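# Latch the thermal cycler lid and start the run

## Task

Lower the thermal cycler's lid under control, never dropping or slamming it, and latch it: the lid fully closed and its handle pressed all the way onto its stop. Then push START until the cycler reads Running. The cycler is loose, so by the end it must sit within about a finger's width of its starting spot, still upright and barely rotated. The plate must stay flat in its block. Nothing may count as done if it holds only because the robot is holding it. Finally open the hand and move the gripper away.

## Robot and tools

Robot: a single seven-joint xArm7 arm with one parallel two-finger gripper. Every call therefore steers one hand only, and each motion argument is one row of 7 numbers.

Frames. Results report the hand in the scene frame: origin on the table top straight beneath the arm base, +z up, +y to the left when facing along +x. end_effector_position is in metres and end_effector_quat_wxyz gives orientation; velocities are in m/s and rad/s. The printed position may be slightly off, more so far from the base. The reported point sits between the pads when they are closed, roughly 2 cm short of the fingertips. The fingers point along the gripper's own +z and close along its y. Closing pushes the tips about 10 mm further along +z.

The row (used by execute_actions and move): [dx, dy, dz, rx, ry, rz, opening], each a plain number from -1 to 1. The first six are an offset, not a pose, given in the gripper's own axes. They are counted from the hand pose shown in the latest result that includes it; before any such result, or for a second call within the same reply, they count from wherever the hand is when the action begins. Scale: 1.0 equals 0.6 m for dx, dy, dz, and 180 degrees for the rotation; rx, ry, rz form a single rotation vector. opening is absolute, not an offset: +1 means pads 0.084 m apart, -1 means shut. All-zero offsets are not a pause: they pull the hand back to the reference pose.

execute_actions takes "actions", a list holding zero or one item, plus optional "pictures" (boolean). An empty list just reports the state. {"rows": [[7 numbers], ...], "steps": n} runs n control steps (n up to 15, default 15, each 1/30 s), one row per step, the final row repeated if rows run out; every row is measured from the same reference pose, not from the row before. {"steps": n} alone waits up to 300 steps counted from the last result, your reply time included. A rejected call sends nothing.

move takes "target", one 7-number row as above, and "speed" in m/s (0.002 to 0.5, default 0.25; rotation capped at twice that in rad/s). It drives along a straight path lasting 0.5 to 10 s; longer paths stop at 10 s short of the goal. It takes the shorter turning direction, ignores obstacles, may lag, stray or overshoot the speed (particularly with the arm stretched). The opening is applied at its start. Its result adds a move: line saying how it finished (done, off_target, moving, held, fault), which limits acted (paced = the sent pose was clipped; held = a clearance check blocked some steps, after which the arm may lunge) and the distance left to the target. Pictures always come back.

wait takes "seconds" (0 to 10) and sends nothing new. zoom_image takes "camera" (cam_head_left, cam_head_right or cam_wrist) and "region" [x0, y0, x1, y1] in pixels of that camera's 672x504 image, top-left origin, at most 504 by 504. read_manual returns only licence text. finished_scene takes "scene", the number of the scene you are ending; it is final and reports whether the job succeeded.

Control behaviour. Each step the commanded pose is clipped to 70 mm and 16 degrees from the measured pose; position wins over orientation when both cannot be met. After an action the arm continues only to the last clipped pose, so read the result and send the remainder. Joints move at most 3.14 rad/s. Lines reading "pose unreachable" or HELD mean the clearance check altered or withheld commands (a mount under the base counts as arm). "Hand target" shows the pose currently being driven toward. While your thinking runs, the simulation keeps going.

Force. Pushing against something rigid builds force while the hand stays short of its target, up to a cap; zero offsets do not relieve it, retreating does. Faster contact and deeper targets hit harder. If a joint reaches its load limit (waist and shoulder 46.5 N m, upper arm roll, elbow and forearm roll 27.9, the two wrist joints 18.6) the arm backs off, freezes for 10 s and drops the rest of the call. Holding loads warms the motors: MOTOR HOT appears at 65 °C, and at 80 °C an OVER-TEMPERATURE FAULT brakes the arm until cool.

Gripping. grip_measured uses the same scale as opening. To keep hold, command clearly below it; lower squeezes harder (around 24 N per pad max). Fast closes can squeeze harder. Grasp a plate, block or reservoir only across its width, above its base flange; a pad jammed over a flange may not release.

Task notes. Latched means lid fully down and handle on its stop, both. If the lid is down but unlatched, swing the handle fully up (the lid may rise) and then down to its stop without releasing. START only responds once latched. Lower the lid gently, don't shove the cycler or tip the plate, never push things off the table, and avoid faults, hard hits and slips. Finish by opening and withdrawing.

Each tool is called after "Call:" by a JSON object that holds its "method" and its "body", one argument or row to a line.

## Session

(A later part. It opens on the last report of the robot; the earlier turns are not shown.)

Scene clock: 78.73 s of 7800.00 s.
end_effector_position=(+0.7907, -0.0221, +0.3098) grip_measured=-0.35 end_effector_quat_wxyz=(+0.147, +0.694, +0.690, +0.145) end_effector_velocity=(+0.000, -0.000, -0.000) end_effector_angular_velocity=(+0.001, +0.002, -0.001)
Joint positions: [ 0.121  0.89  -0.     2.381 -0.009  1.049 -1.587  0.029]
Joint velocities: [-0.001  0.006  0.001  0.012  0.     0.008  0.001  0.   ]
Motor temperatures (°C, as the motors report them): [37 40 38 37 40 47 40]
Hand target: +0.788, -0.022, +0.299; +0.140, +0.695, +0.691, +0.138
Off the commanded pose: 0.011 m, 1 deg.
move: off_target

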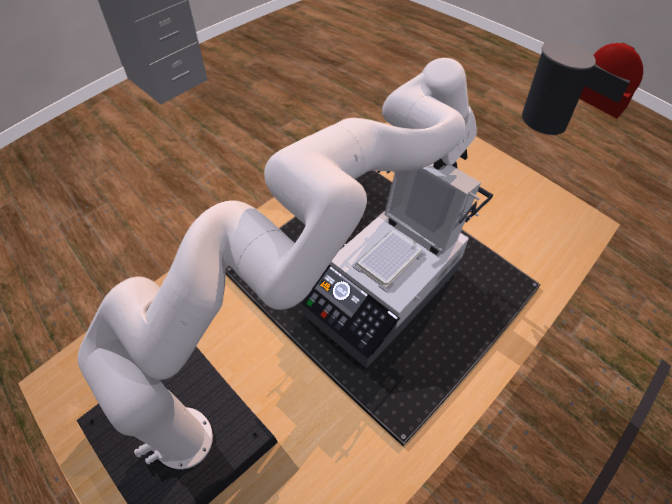

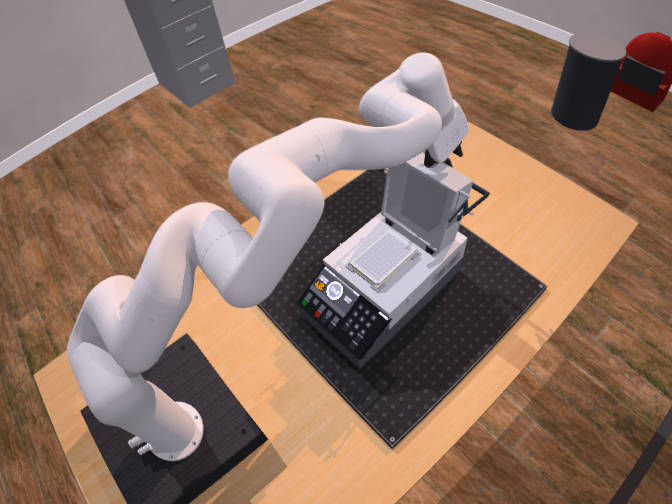

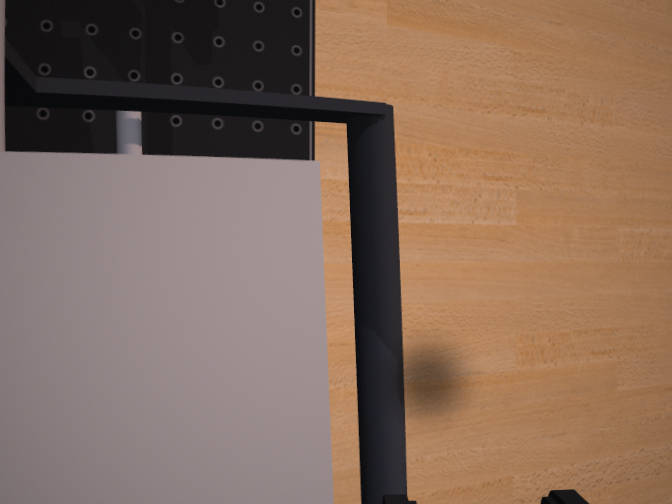

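Call:
{"method": "move", "body": {
  "target": [0,0.005,-0.015,0,0,0,-1],
  "speed": 0.05
}}

Call:
{"method": "move", "body": {
  "target": [0,0.03,0,-0.015,0,0,-1],
  "speed": 0.05
}}

Call:
{"method": "move", "body": {
  "target": [0,0,0.06,0,0,0,-1],
  "speed": 0.03
}}

Scene clock: 83.23 s of 7800.00 s.
end_effector_position=(+0.7897, -0.0220, +0.3184) grip_measured=-1.00 end_effector_quat_wxyz=(+0.147, +0.694, +0.690, +0.144) end_effector_velocity=(+0.001, +0.000, +0.005) end_effector_angular_velocity=(+0.000, -0.008, +0.000)
Joint positions: [ 0.121  0.894 -0.     2.414 -0.009  1.079 -1.587  0.   ]
Joint velocities: [ 0.    -0.002 -0.     0.005  0.    -0.001 -0.     0.   ]
Motor temperatures (°C, as the motors report them): [37 39 38 36 40 46 40]
Hand target: +0.790, -0.022, +0.319; +0.147, +0.694, +0.690, +0.145
Off the commanded pose: 0.001 m, 0 deg.
After step 90, 0.60 s passed at rest.
move: done

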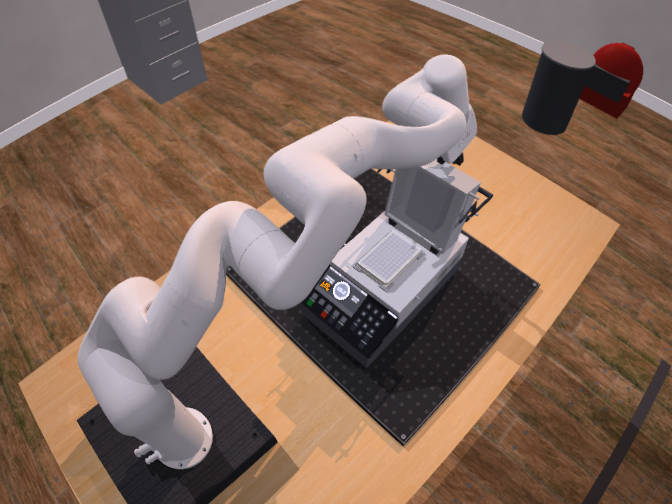

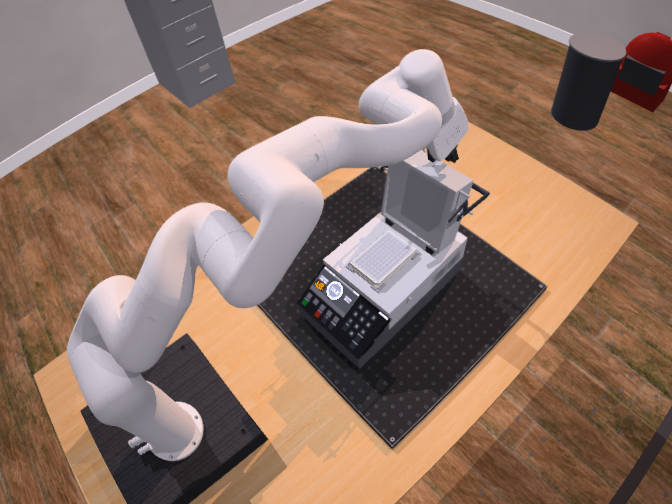

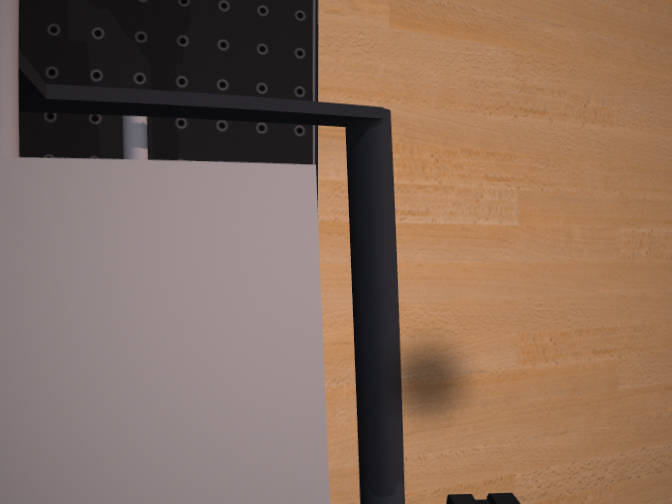

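Scene clock: 84.03 s of 7800.00 s.
end_effector_position=(+0.8059, -0.0222, +0.3255) grip_measured=-1.00 end_effector_quat_wxyz=(+0.163, +0.690, +0.687, +0.161) end_effector_velocity=(+0.002, -0.000, +0.003) end_effector_angular_velocity=(-0.000, -0.004, -0.000)
Joint positions: [ 0.121  0.983  0.     2.569 -0.008  1.098 -1.588  0.   ]
Joint velocities: [-0.     0.039 -0.     0.078  0.     0.035 -0.     0.   ]
Motor temperatures (°C, as the motors report them): [37 39 38 36 40 46 40]
Hand target: +0.806, -0.022, +0.326; +0.163, +0.690, +0.687, +0.161
Off the commanded pose: 0.000 m, 0 deg.
move: done

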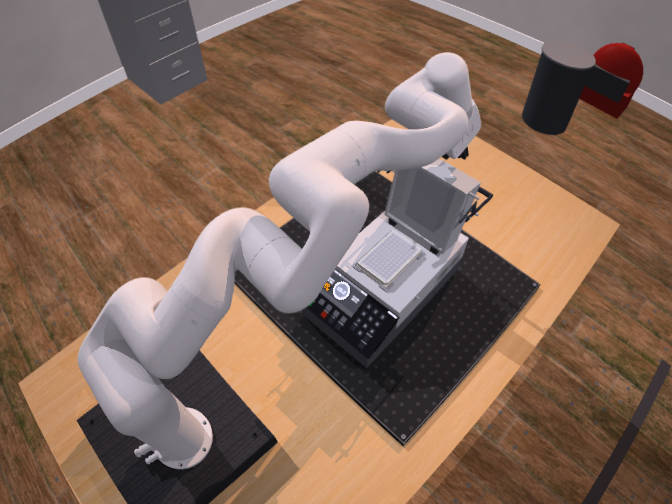

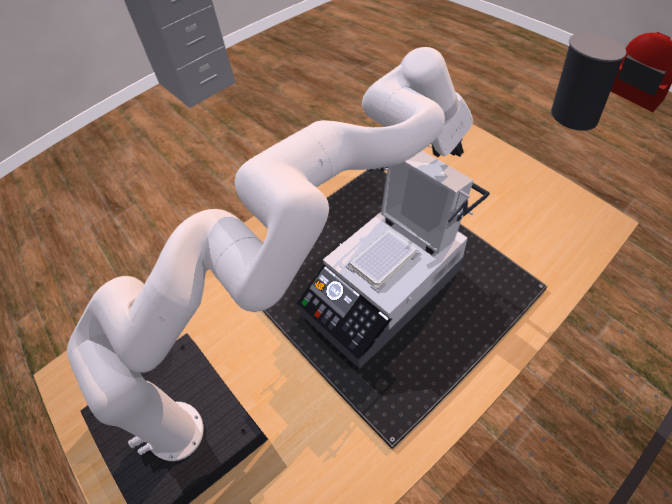

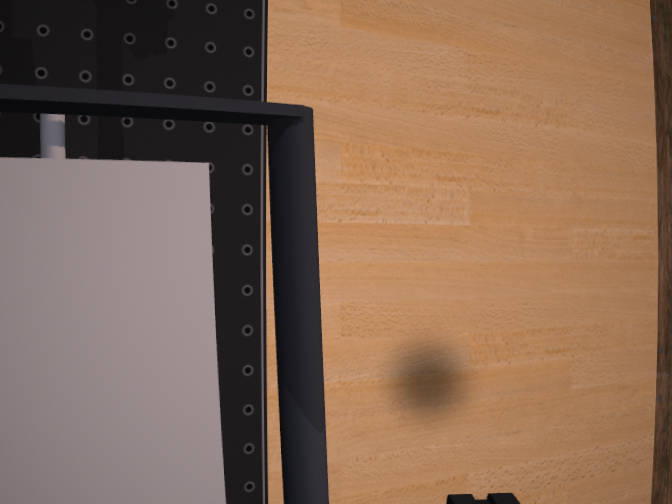

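Scene clock: 85.53 s of 7800.00 s.
end_effector_position=(+0.8210, -0.0222, +0.2929) grip_measured=-1.00 end_effector_quat_wxyz=(+0.169, +0.689, +0.685, +0.167) end_effector_velocity=(+0.000, -0.000, +0.000) end_effector_angular_velocity=(-0.000, -0.002, -0.001)
Joint positions: [ 0.121  1.117 -0.     2.709 -0.007  1.087 -1.589  0.   ]
Joint velocities: [-0.     0.    -0.001  0.     0.001 -0.002  0.     0.   ]
Motor temperatures (°C, as the motors report them): [37 39 38 36 40 46 40]
Hand target: +0.821, -0.023, +0.293; +0.169, +0.689, +0.685, +0.167
Off the commanded pose: 0.001 m, 1 deg.
elbow stopped short: the move would have taken joint 4 (elbow) straighter than the controller allows; a more bent joint 4 avoids this.
move: done

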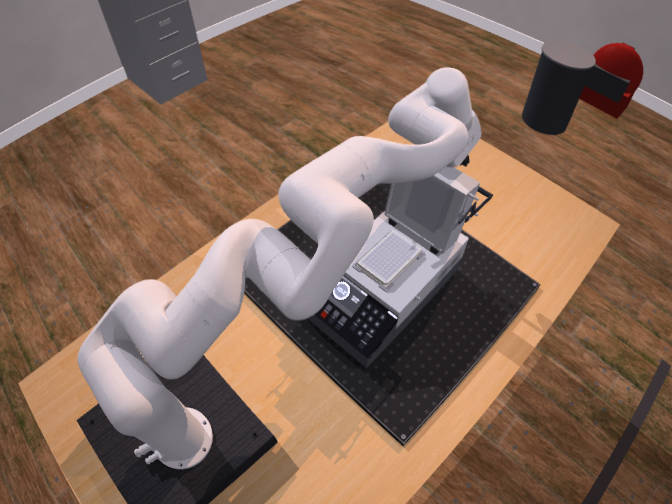

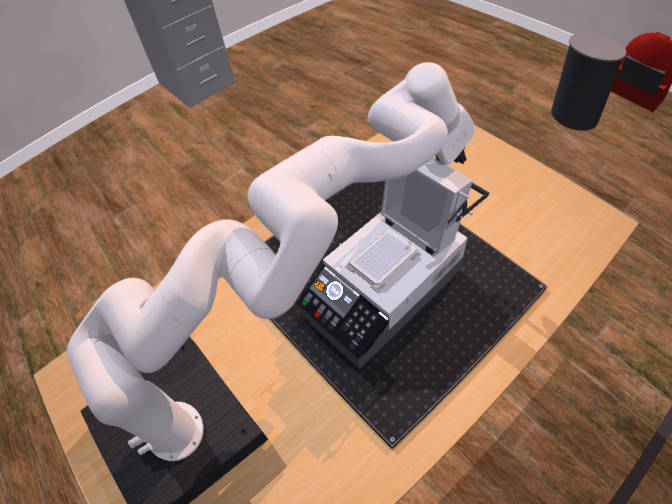

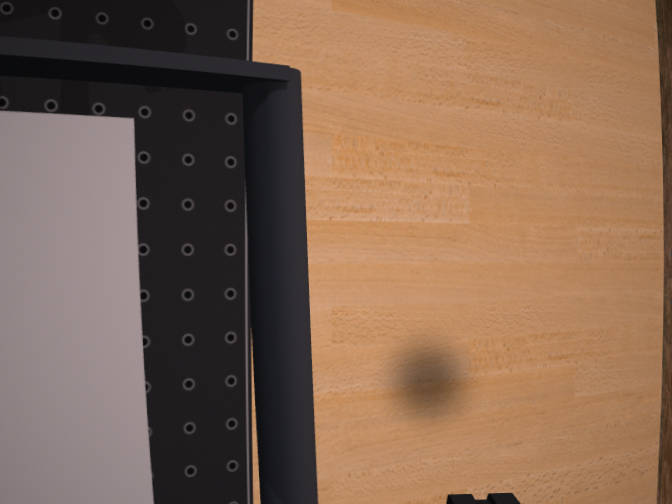

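Call:
{"method": "move", "body": {
  "target": [0,-0.045,0,0,0,0,-1],
  "speed": 0.04
}}

Call:
{"method": "move", "body": {
  "target": [0,-0.04,-0.03,0,0,0,-1],
  "speed": 0.03
}}

Call:
{"method": "zoom_image", "body": {
  "camera": "cam_head_right",
  "region": [370, 110, 500, 240]
}}

Scene clock: 88.57 s of 7800.00 s.
end_effector_position=(+0.8028, -0.0229, +0.3019) grip_measured=-1.00 end_effector_quat_wxyz=(+0.182, +0.686, +0.682, +0.179) end_effector_velocity=(+0.001, +0.001, +0.001) end_effector_angular_velocity=(+0.001, -0.010, +0.001)
Joint positions: [ 0.12   0.825 -0.     2.192 -0.009  0.826 -1.586  0.   ]
Joint velocities: [ 0.001 -0.008  0.    -0.017  0.001 -0.019  0.     0.   ]
Motor temperatures (°C, as the motors report them): [37 39 38 36 40 46 40]
Hand target: +0.797, -0.022, +0.281; +0.169, +0.689, +0.685, +0.166
Off the commanded pose: 0.022 m, 2 deg.
move: off_target

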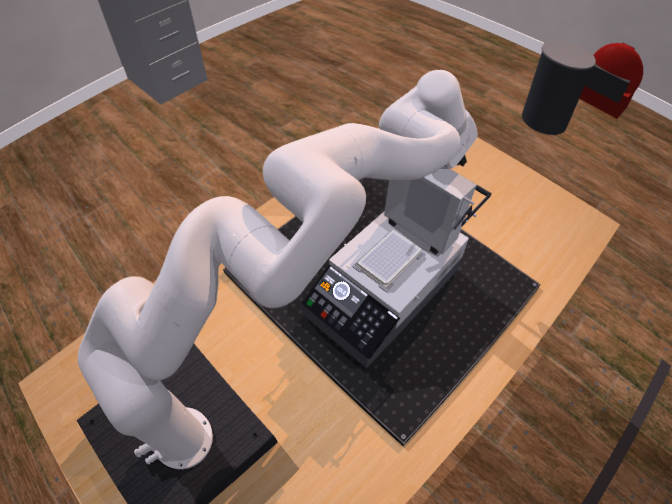

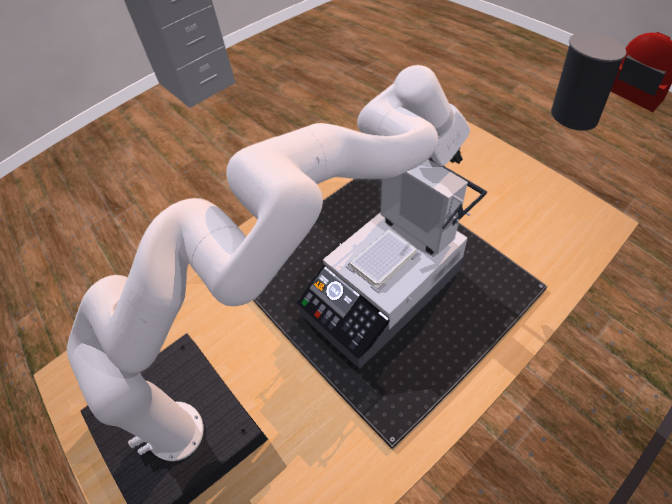

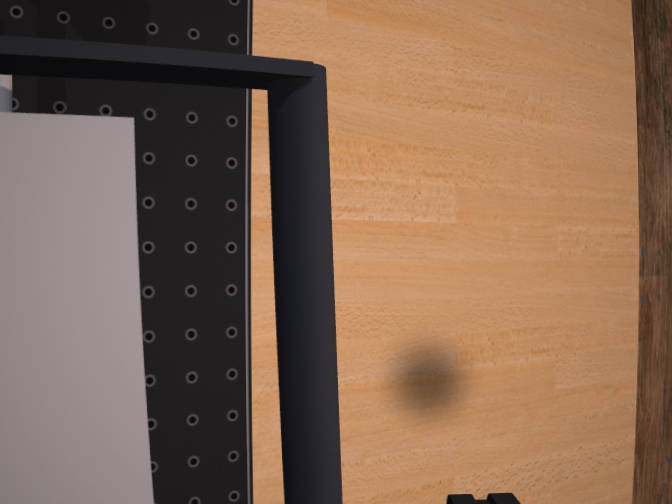

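Scene clock: 89.87 s of 7800.00 s.
end_effector_position=(+0.7751, -0.0234, +0.3119) grip_measured=-1.00 end_effector_quat_wxyz=(+0.186, +0.685, +0.680, +0.182) end_effector_velocity=(-0.001, +0.000, +0.001) end_effector_angular_velocity=(-0.001, -0.005, +0.001)
Joint positions: [ 0.119  0.664 -0.002  1.944 -0.01   0.728 -1.586  0.   ]
Joint velocities: [ 0.    -0.009 -0.    -0.013 -0.001 -0.009 -0.     0.   ]
Motor temperatures (°C, as the motors report them): [37 39 38 36 40 46 40]
Hand target: +0.773, -0.023, +0.306; +0.182, +0.686, +0.682, +0.179
Off the commanded pose: 0.007 m, 1 deg.
move: off_target

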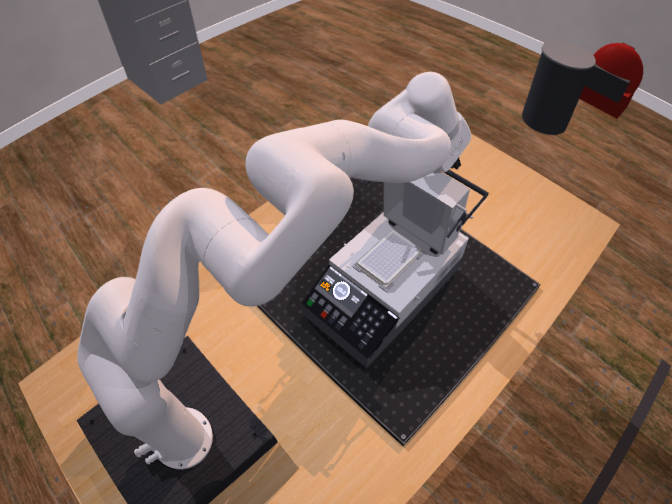

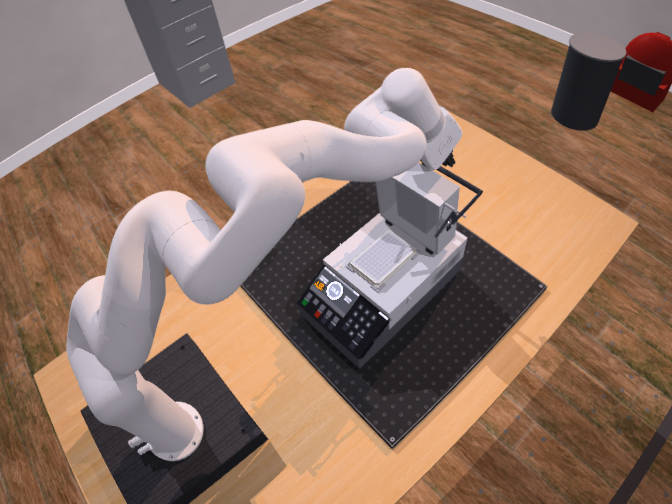

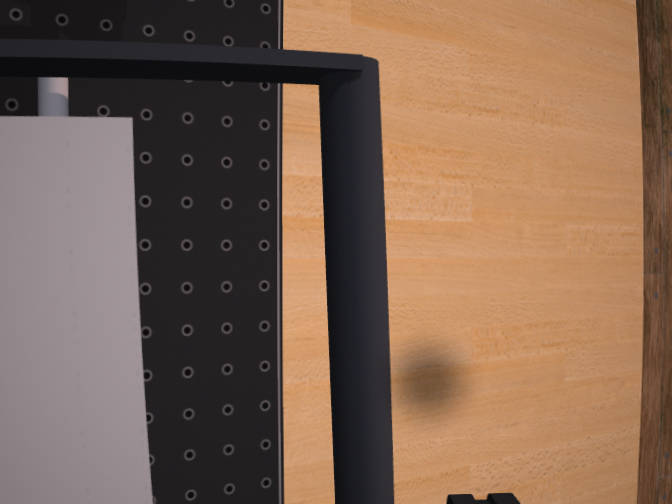

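Region (370, 110, 500, 240) of cam_head_right's 672x504 image, scaled by 3.877, with more detail than that image has.

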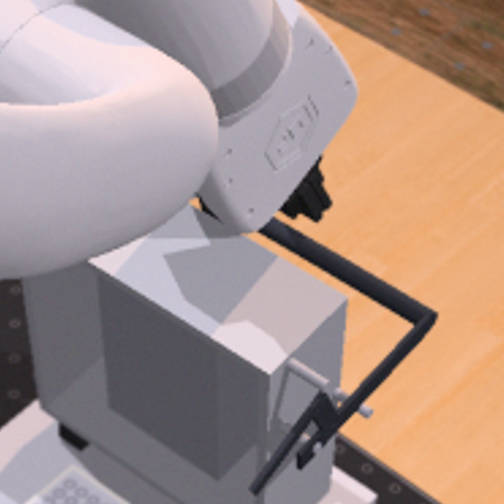

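Call:
{"method": "move", "body": {
  "target": [0,0.05,0,0,0,0,-1],
  "speed": 0.04
}}

Call:
{"method": "move", "body": {
  "target": [0,-0.035,-0.04,0.06,0,0,-1],
  "speed": 0.08
}}

Call:
{"method": "move", "body": {
  "target": [0,-0.015,0.03,0.055,0,0,-0.3],
  "speed": 0.08
}}

Scene clock: 101.50 s of 7800.00 s.
end_effector_position=(+0.8008, -0.0235, +0.3267) grip_measured=-1.00 end_effector_quat_wxyz=(+0.186, +0.685, +0.680, +0.182) end_effector_velocity=(+0.001, -0.000, +0.001) end_effector_angular_velocity=(-0.000, +0.000, -0.000)
Joint positions: [ 0.119  0.803 -0.     2.221 -0.01   0.866 -1.586  0.   ]
Joint velocities: [-0.     0.006 -0.     0.013  0.     0.007 -0.     0.   ]
Motor temperatures (°C, as the motors report them): [37 39 38 35 40 46 40]
Hand target: +0.801, -0.024, +0.327; +0.186, +0.685, +0.680, +0.182
Off the commanded pose: 0.000 m, 0 deg.
After step 90, 7.43 s passed at rest.
move: done

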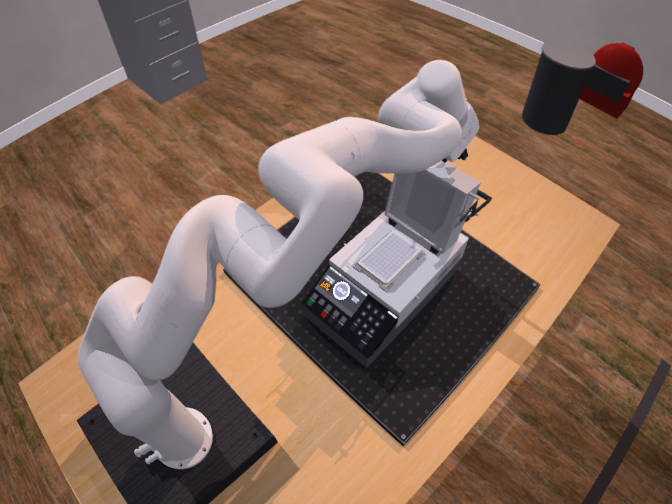

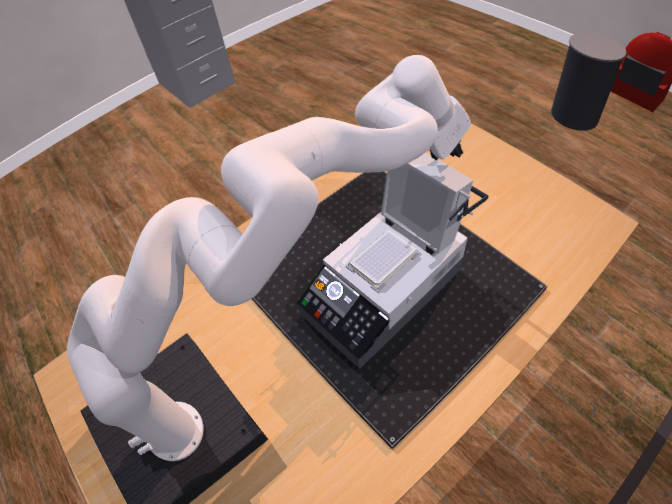

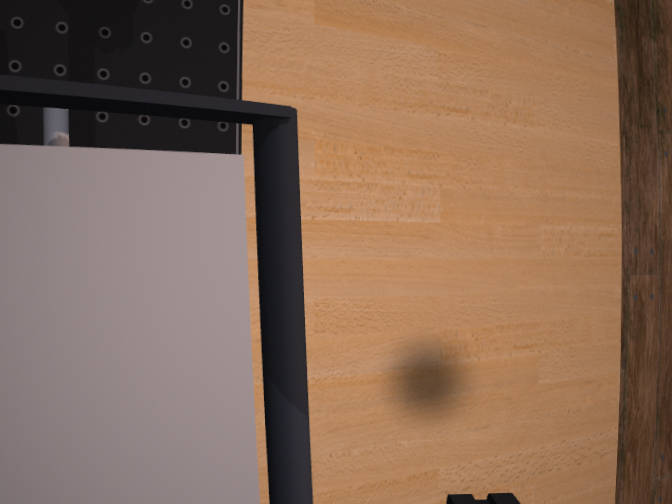

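Scene clock: 103.03 s of 7800.00 s.
end_effector_position=(+0.7706, -0.0230, +0.3366) grip_measured=-1.00 end_effector_quat_wxyz=(+0.121, +0.699, +0.695, +0.118) end_effector_velocity=(-0.000, +0.000, +0.002) end_effector_angular_velocity=(-0.000, +0.011, +0.001)
Joint positions: [ 0.121  0.927 -0.002  2.56  -0.01   1.268 -1.587  0.   ]
Joint velocities: [ 0.001  0.058 -0.     0.114  0.     0.068 -0.001  0.   ]
Motor temperatures (°C, as the motors report them): [37 39 38 35 40 46 40]
Hand target: +0.771, -0.023, +0.337; +0.121, +0.699, +0.695, +0.118
Off the commanded pose: 0.000 m, 0 deg.
move: done

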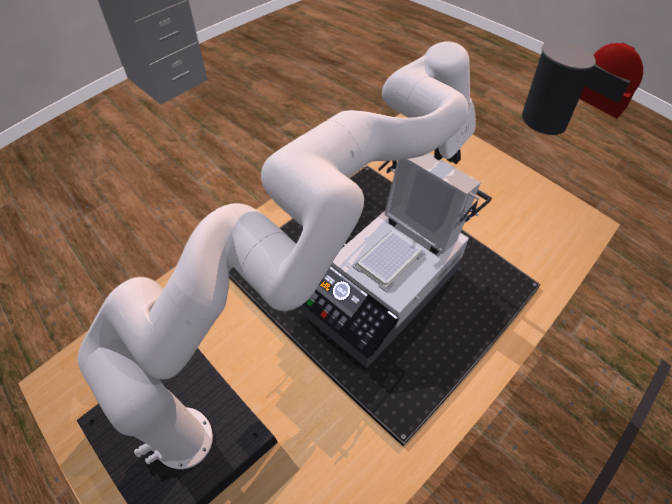

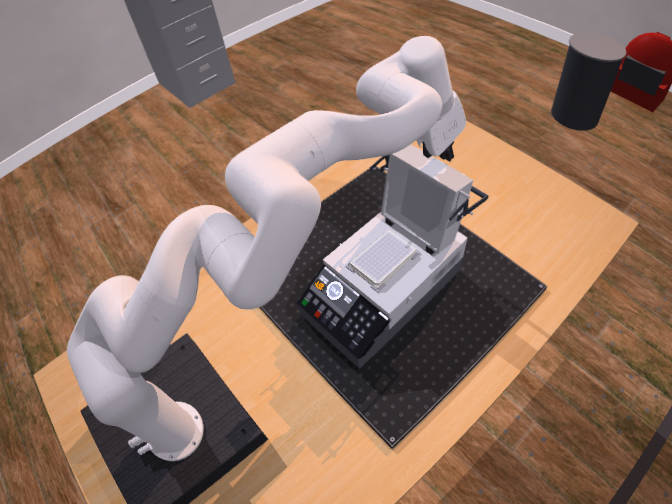

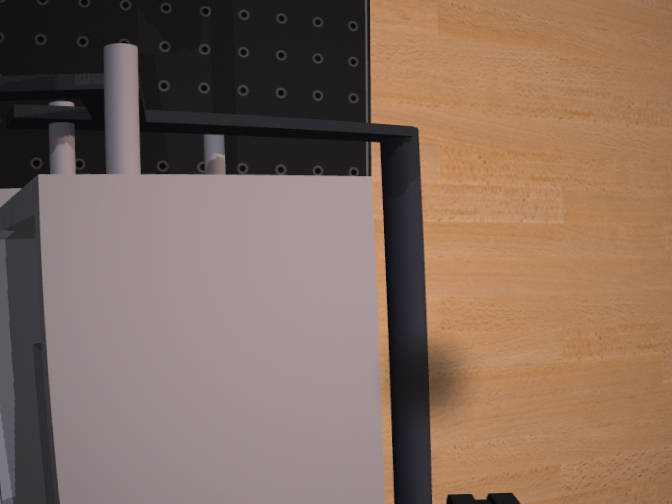

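Scene clock: 104.37 s of 7800.00 s.
end_effector_position=(+0.7676, -0.0231, +0.3190) grip_measured=-0.32 end_effector_quat_wxyz=(+0.106, +0.702, +0.697, +0.102) end_effector_velocity=(-0.000, -0.000, -0.002) end_effector_angular_velocity=(-0.001, +0.003, -0.000)
Joint positions: [ 0.122  1.028 -0.005  2.711 -0.01   1.362 -1.588  0.03 ]
Joint velocities: [ 0.     0.003 -0.002 -0.     0.001  0.    -0.    -0.   ]
Motor temperatures (°C, as the motors report them): [37 39 38 36 40 46 40]
Hand target: +0.767, -0.023, +0.316; +0.104, +0.702, +0.697, +0.100
Off the commanded pose: 0.002 m, 7 deg.
elbow stopped short: the move would have taken joint 4 (elbow) straighter than the controller allows; a more bent joint 4 avoids this.
move: off_target

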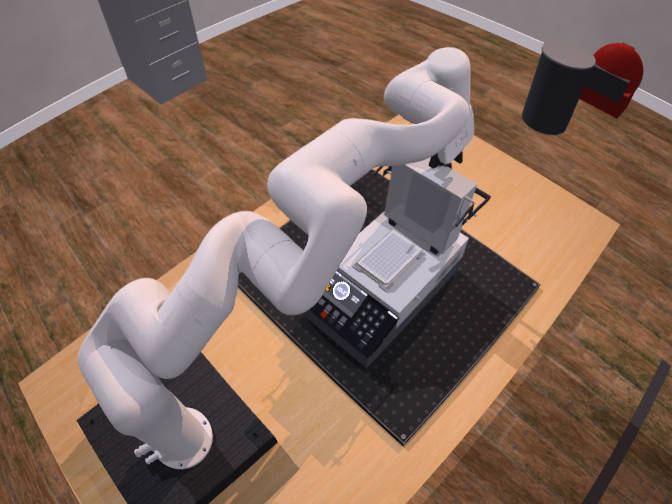

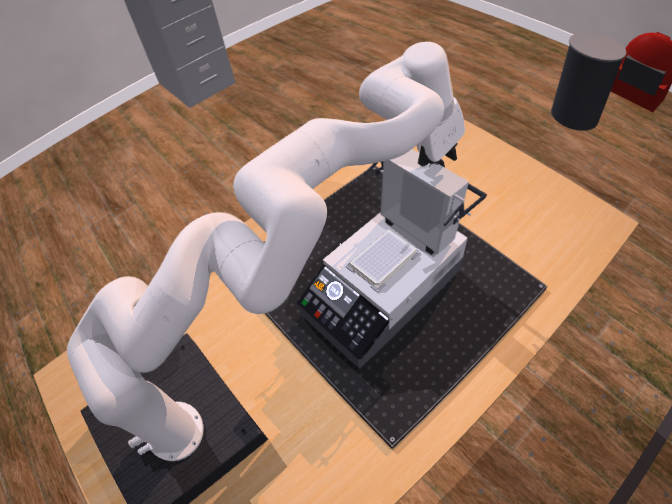

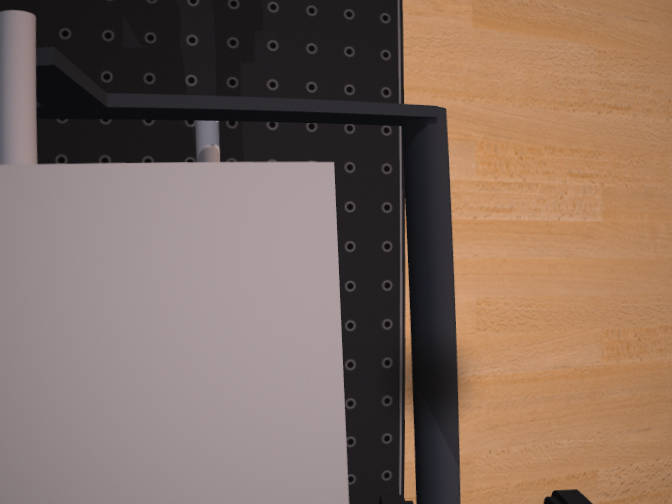

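Call:
{"method": "move", "body": {
  "target": [0,-0.02,0.015,0.025,0,0,-0.25],
  "speed": 0.03
}}

Call:
{"method": "move", "body": {
  "target": [0,-0.02,0.015,0.02,0,0,-0.25],
  "speed": 0.03
}}

Scene clock: 107.30 s of 7800.00 s.
end_effector_position=(+0.7612, -0.0233, +0.3190) grip_measured=-0.28 end_effector_quat_wxyz=(+0.098, +0.703, +0.698, +0.093) end_effector_velocity=(-0.001, +0.000, +0.001) end_effector_angular_velocity=(+0.000, +0.002, +0.000)
Joint positions: [ 0.123  1.027 -0.008  2.721 -0.009  1.396 -1.588  0.032]
Joint velocities: [ 0.001 -0.001 -0.001  0.001  0.001  0.004 -0.     0.   ]
Motor temperatures (°C, as the motors report them): [37 39 38 35 40 46 40]
Hand target: +0.758, -0.023, +0.307; +0.088, +0.704, +0.699, +0.084
Off the commanded pose: 0.012 m, 3 deg.
elbow stopped short: the move would have taken joint 4 (elbow) straighter than the controller allows; a more bent joint 4 avoids this.
move: off_target

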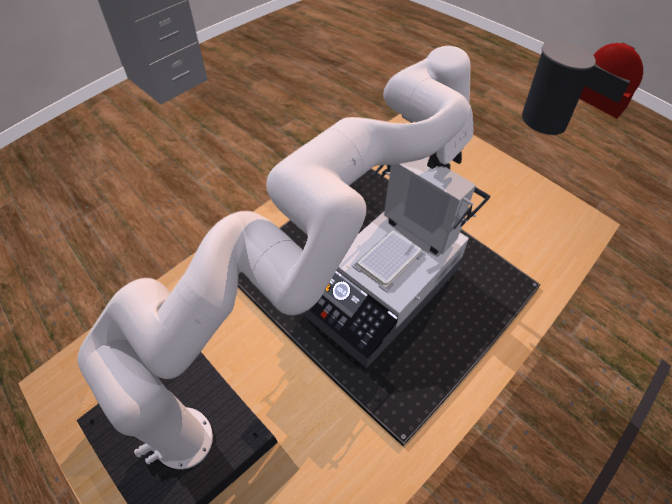

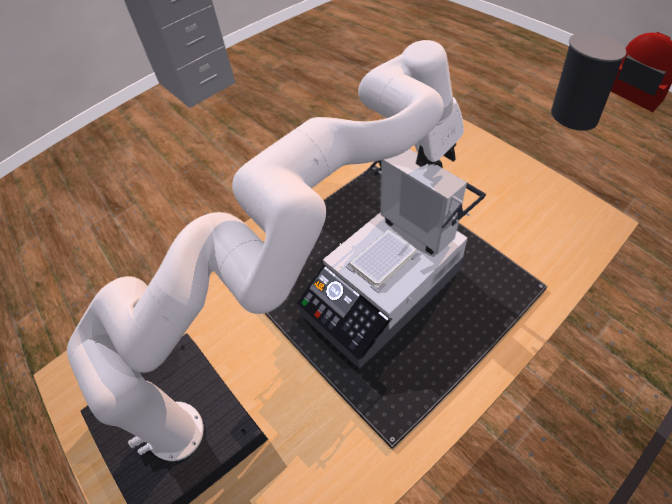

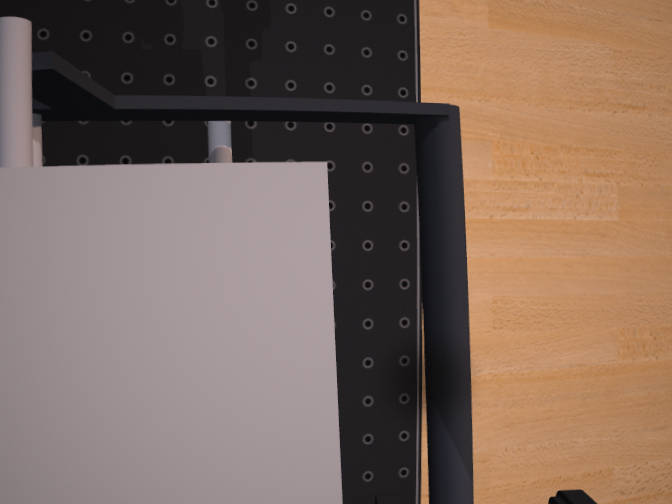

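Scene clock: 108.57 s of 7800.00 s.
end_effector_position=(+0.7546, -0.0236, +0.3203) grip_measured=-0.27 end_effector_quat_wxyz=(+0.090, +0.704, +0.699, +0.085) end_effector_velocity=(-0.001, +0.000, +0.002) end_effector_angular_velocity=(-0.000, +0.001, +0.000)
Joint positions: [ 0.123  1.021 -0.009  2.721 -0.009  1.426 -1.588  0.032]
Joint velocities: [ 0.001 -0.003 -0.002  0.001  0.001  0.005 -0.     0.   ]
Motor temperatures (°C, as the motors report them): [37 39 38 35 40 46 40]
Hand target: +0.751, -0.023, +0.307; +0.080, +0.705, +0.700, +0.075
Off the commanded pose: 0.013 m, 2 deg.
elbow stopped short: the move would have taken joint 4 (elbow) straighter than the controller allows; a more bent joint 4 avoids this.
move: off_target

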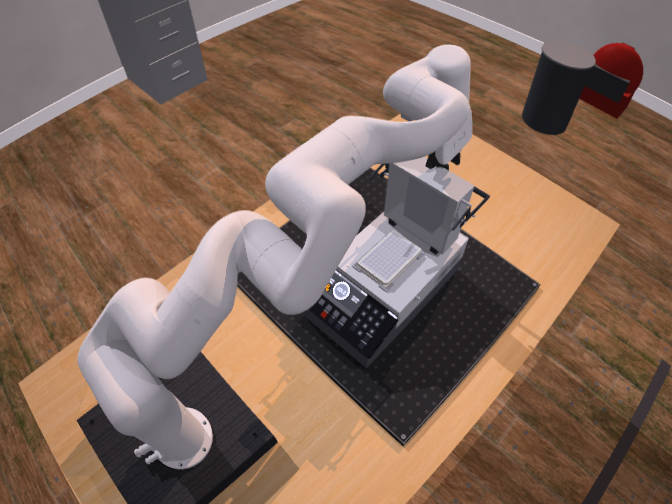

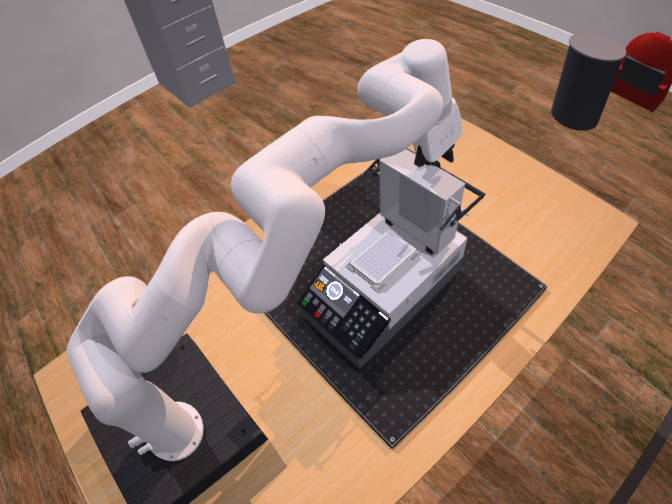

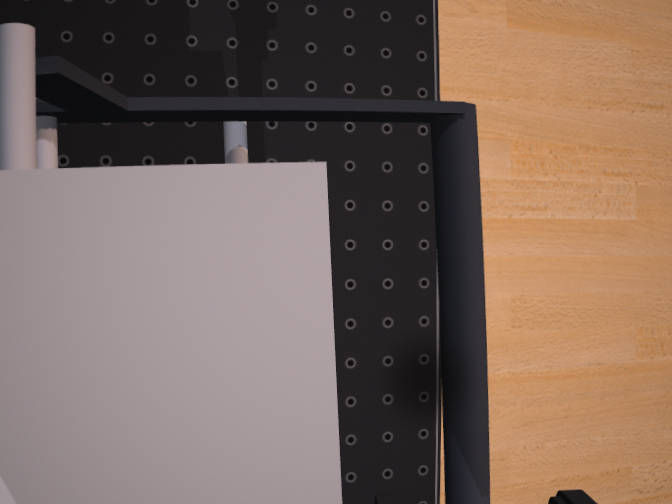

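Call:
{"method": "move", "body": {
  "target": [0,0.035,-0.03,0,0,0,-0.3],
  "speed": 0.03
}}

Call:
{"method": "move", "body": {
  "target": [0,-0.05,-0.08,0.04,0,0,-1],
  "speed": 0.1
}}

Scene clock: 115.80 s of 7800.00 s.
end_effector_position=(+0.7696, -0.0235, +0.3425) grip_measured=-0.32 end_effector_quat_wxyz=(+0.121, +0.700, +0.695, +0.114) end_effector_velocity=(+0.001, +0.001, +0.000) end_effector_angular_velocity=(+0.001, -0.004, +0.001)
Joint positions: [ 0.124  0.998 -0.011  2.709 -0.007  1.352 -1.587  0.03 ]
Joint velocities: [ 0.001 -0.    -0.001 -0.001  0.002 -0.004 -0.     0.   ]
Motor temperatures (°C, as the motors report them): [37 39 38 35 40 46 40]
Hand target: +0.770, -0.024, +0.343; +0.121, +0.700, +0.695, +0.114
Off the commanded pose: 0.001 m, 5 deg.
elbow stopped short: the move would have taken joint 4 (elbow) straighter than the controller allows; a more bent joint 4 avoids this.
After step 90, 3.00 s passed at rest.
move: off_target

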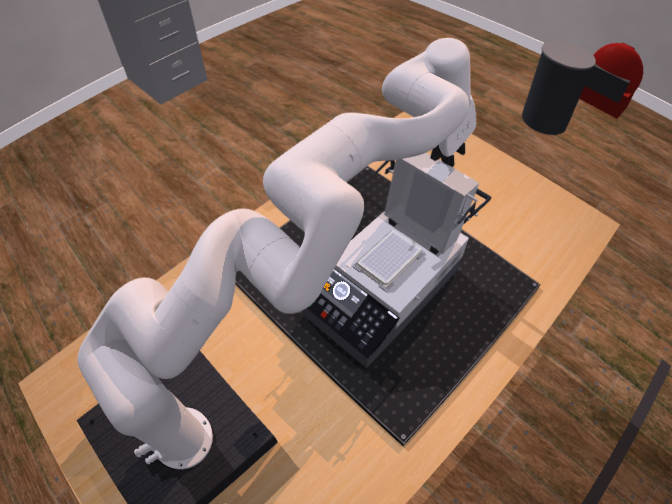

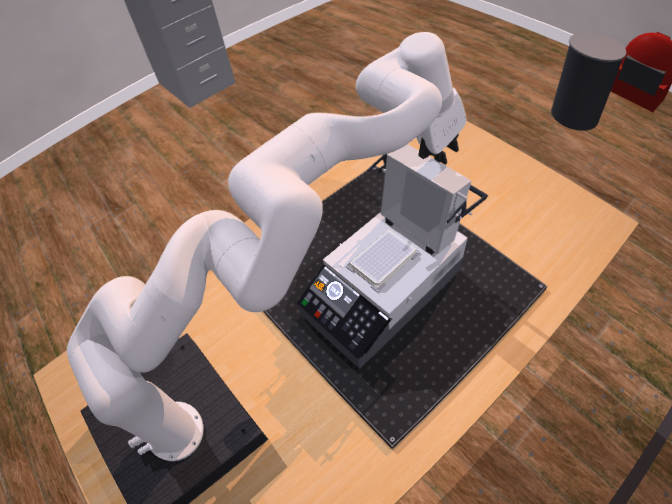

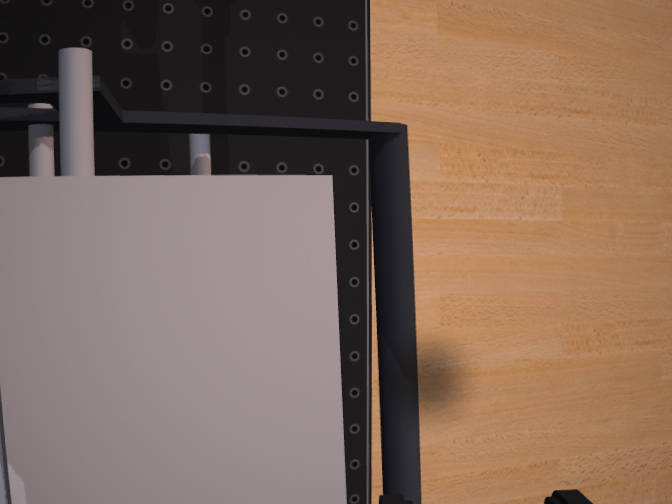

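Scene clock: 116.87 s of 7800.00 s.
end_effector_position=(+0.7252, -0.0225, +0.3772) grip_measured=-1.00 end_effector_quat_wxyz=(+0.083, +0.705, +0.700, +0.077) end_effector_velocity=(-0.001, -0.000, +0.005) end_effector_angular_velocity=(-0.000, -0.006, -0.001)
Joint positions: [ 0.127  0.914 -0.013  2.708 -0.008  1.542 -1.587  0.   ]
Joint velocities: [ 0.    -0.006 -0.001  0.004  0.001  0.004  0.     0.   ]
Motor temperatures (°C, as the motors report them): [37 39 38 35 40 46 40]
Hand target: +0.725, -0.022, +0.378; +0.083, +0.705, +0.700, +0.077
Off the commanded pose: 0.001 m, 1 deg.
elbow stopped short: the move would have taken joint 4 (elbow) straighter than the controller allows; a more bent joint 4 avoids this.
move: done

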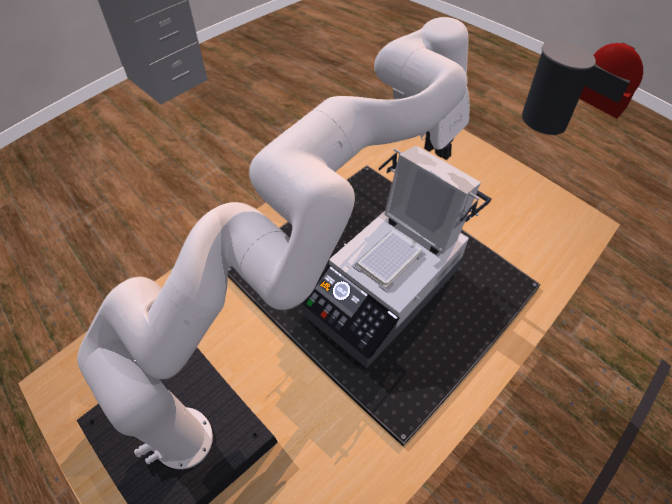

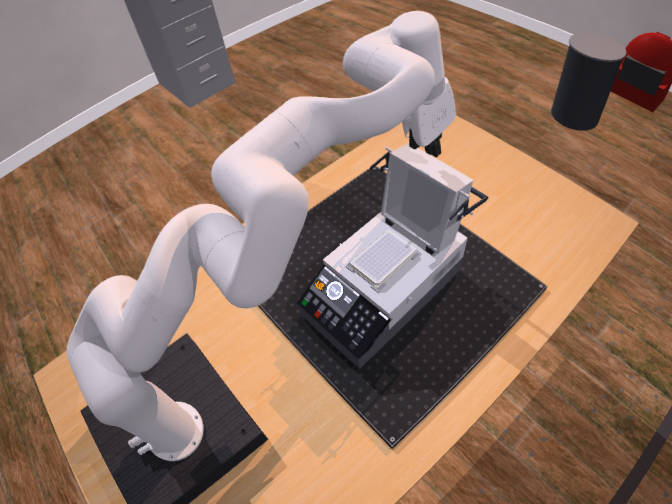

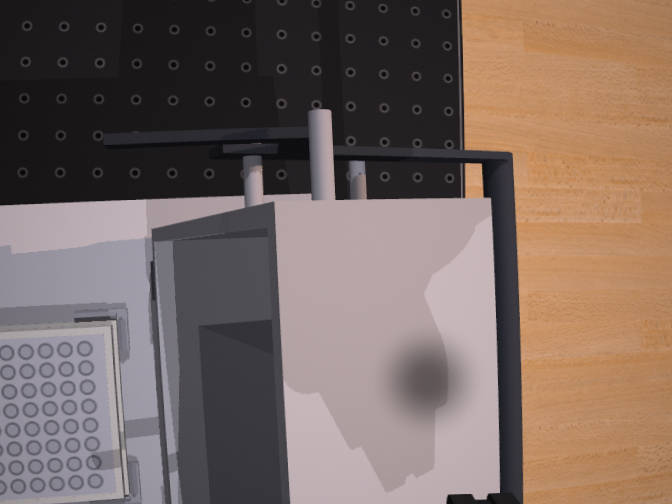

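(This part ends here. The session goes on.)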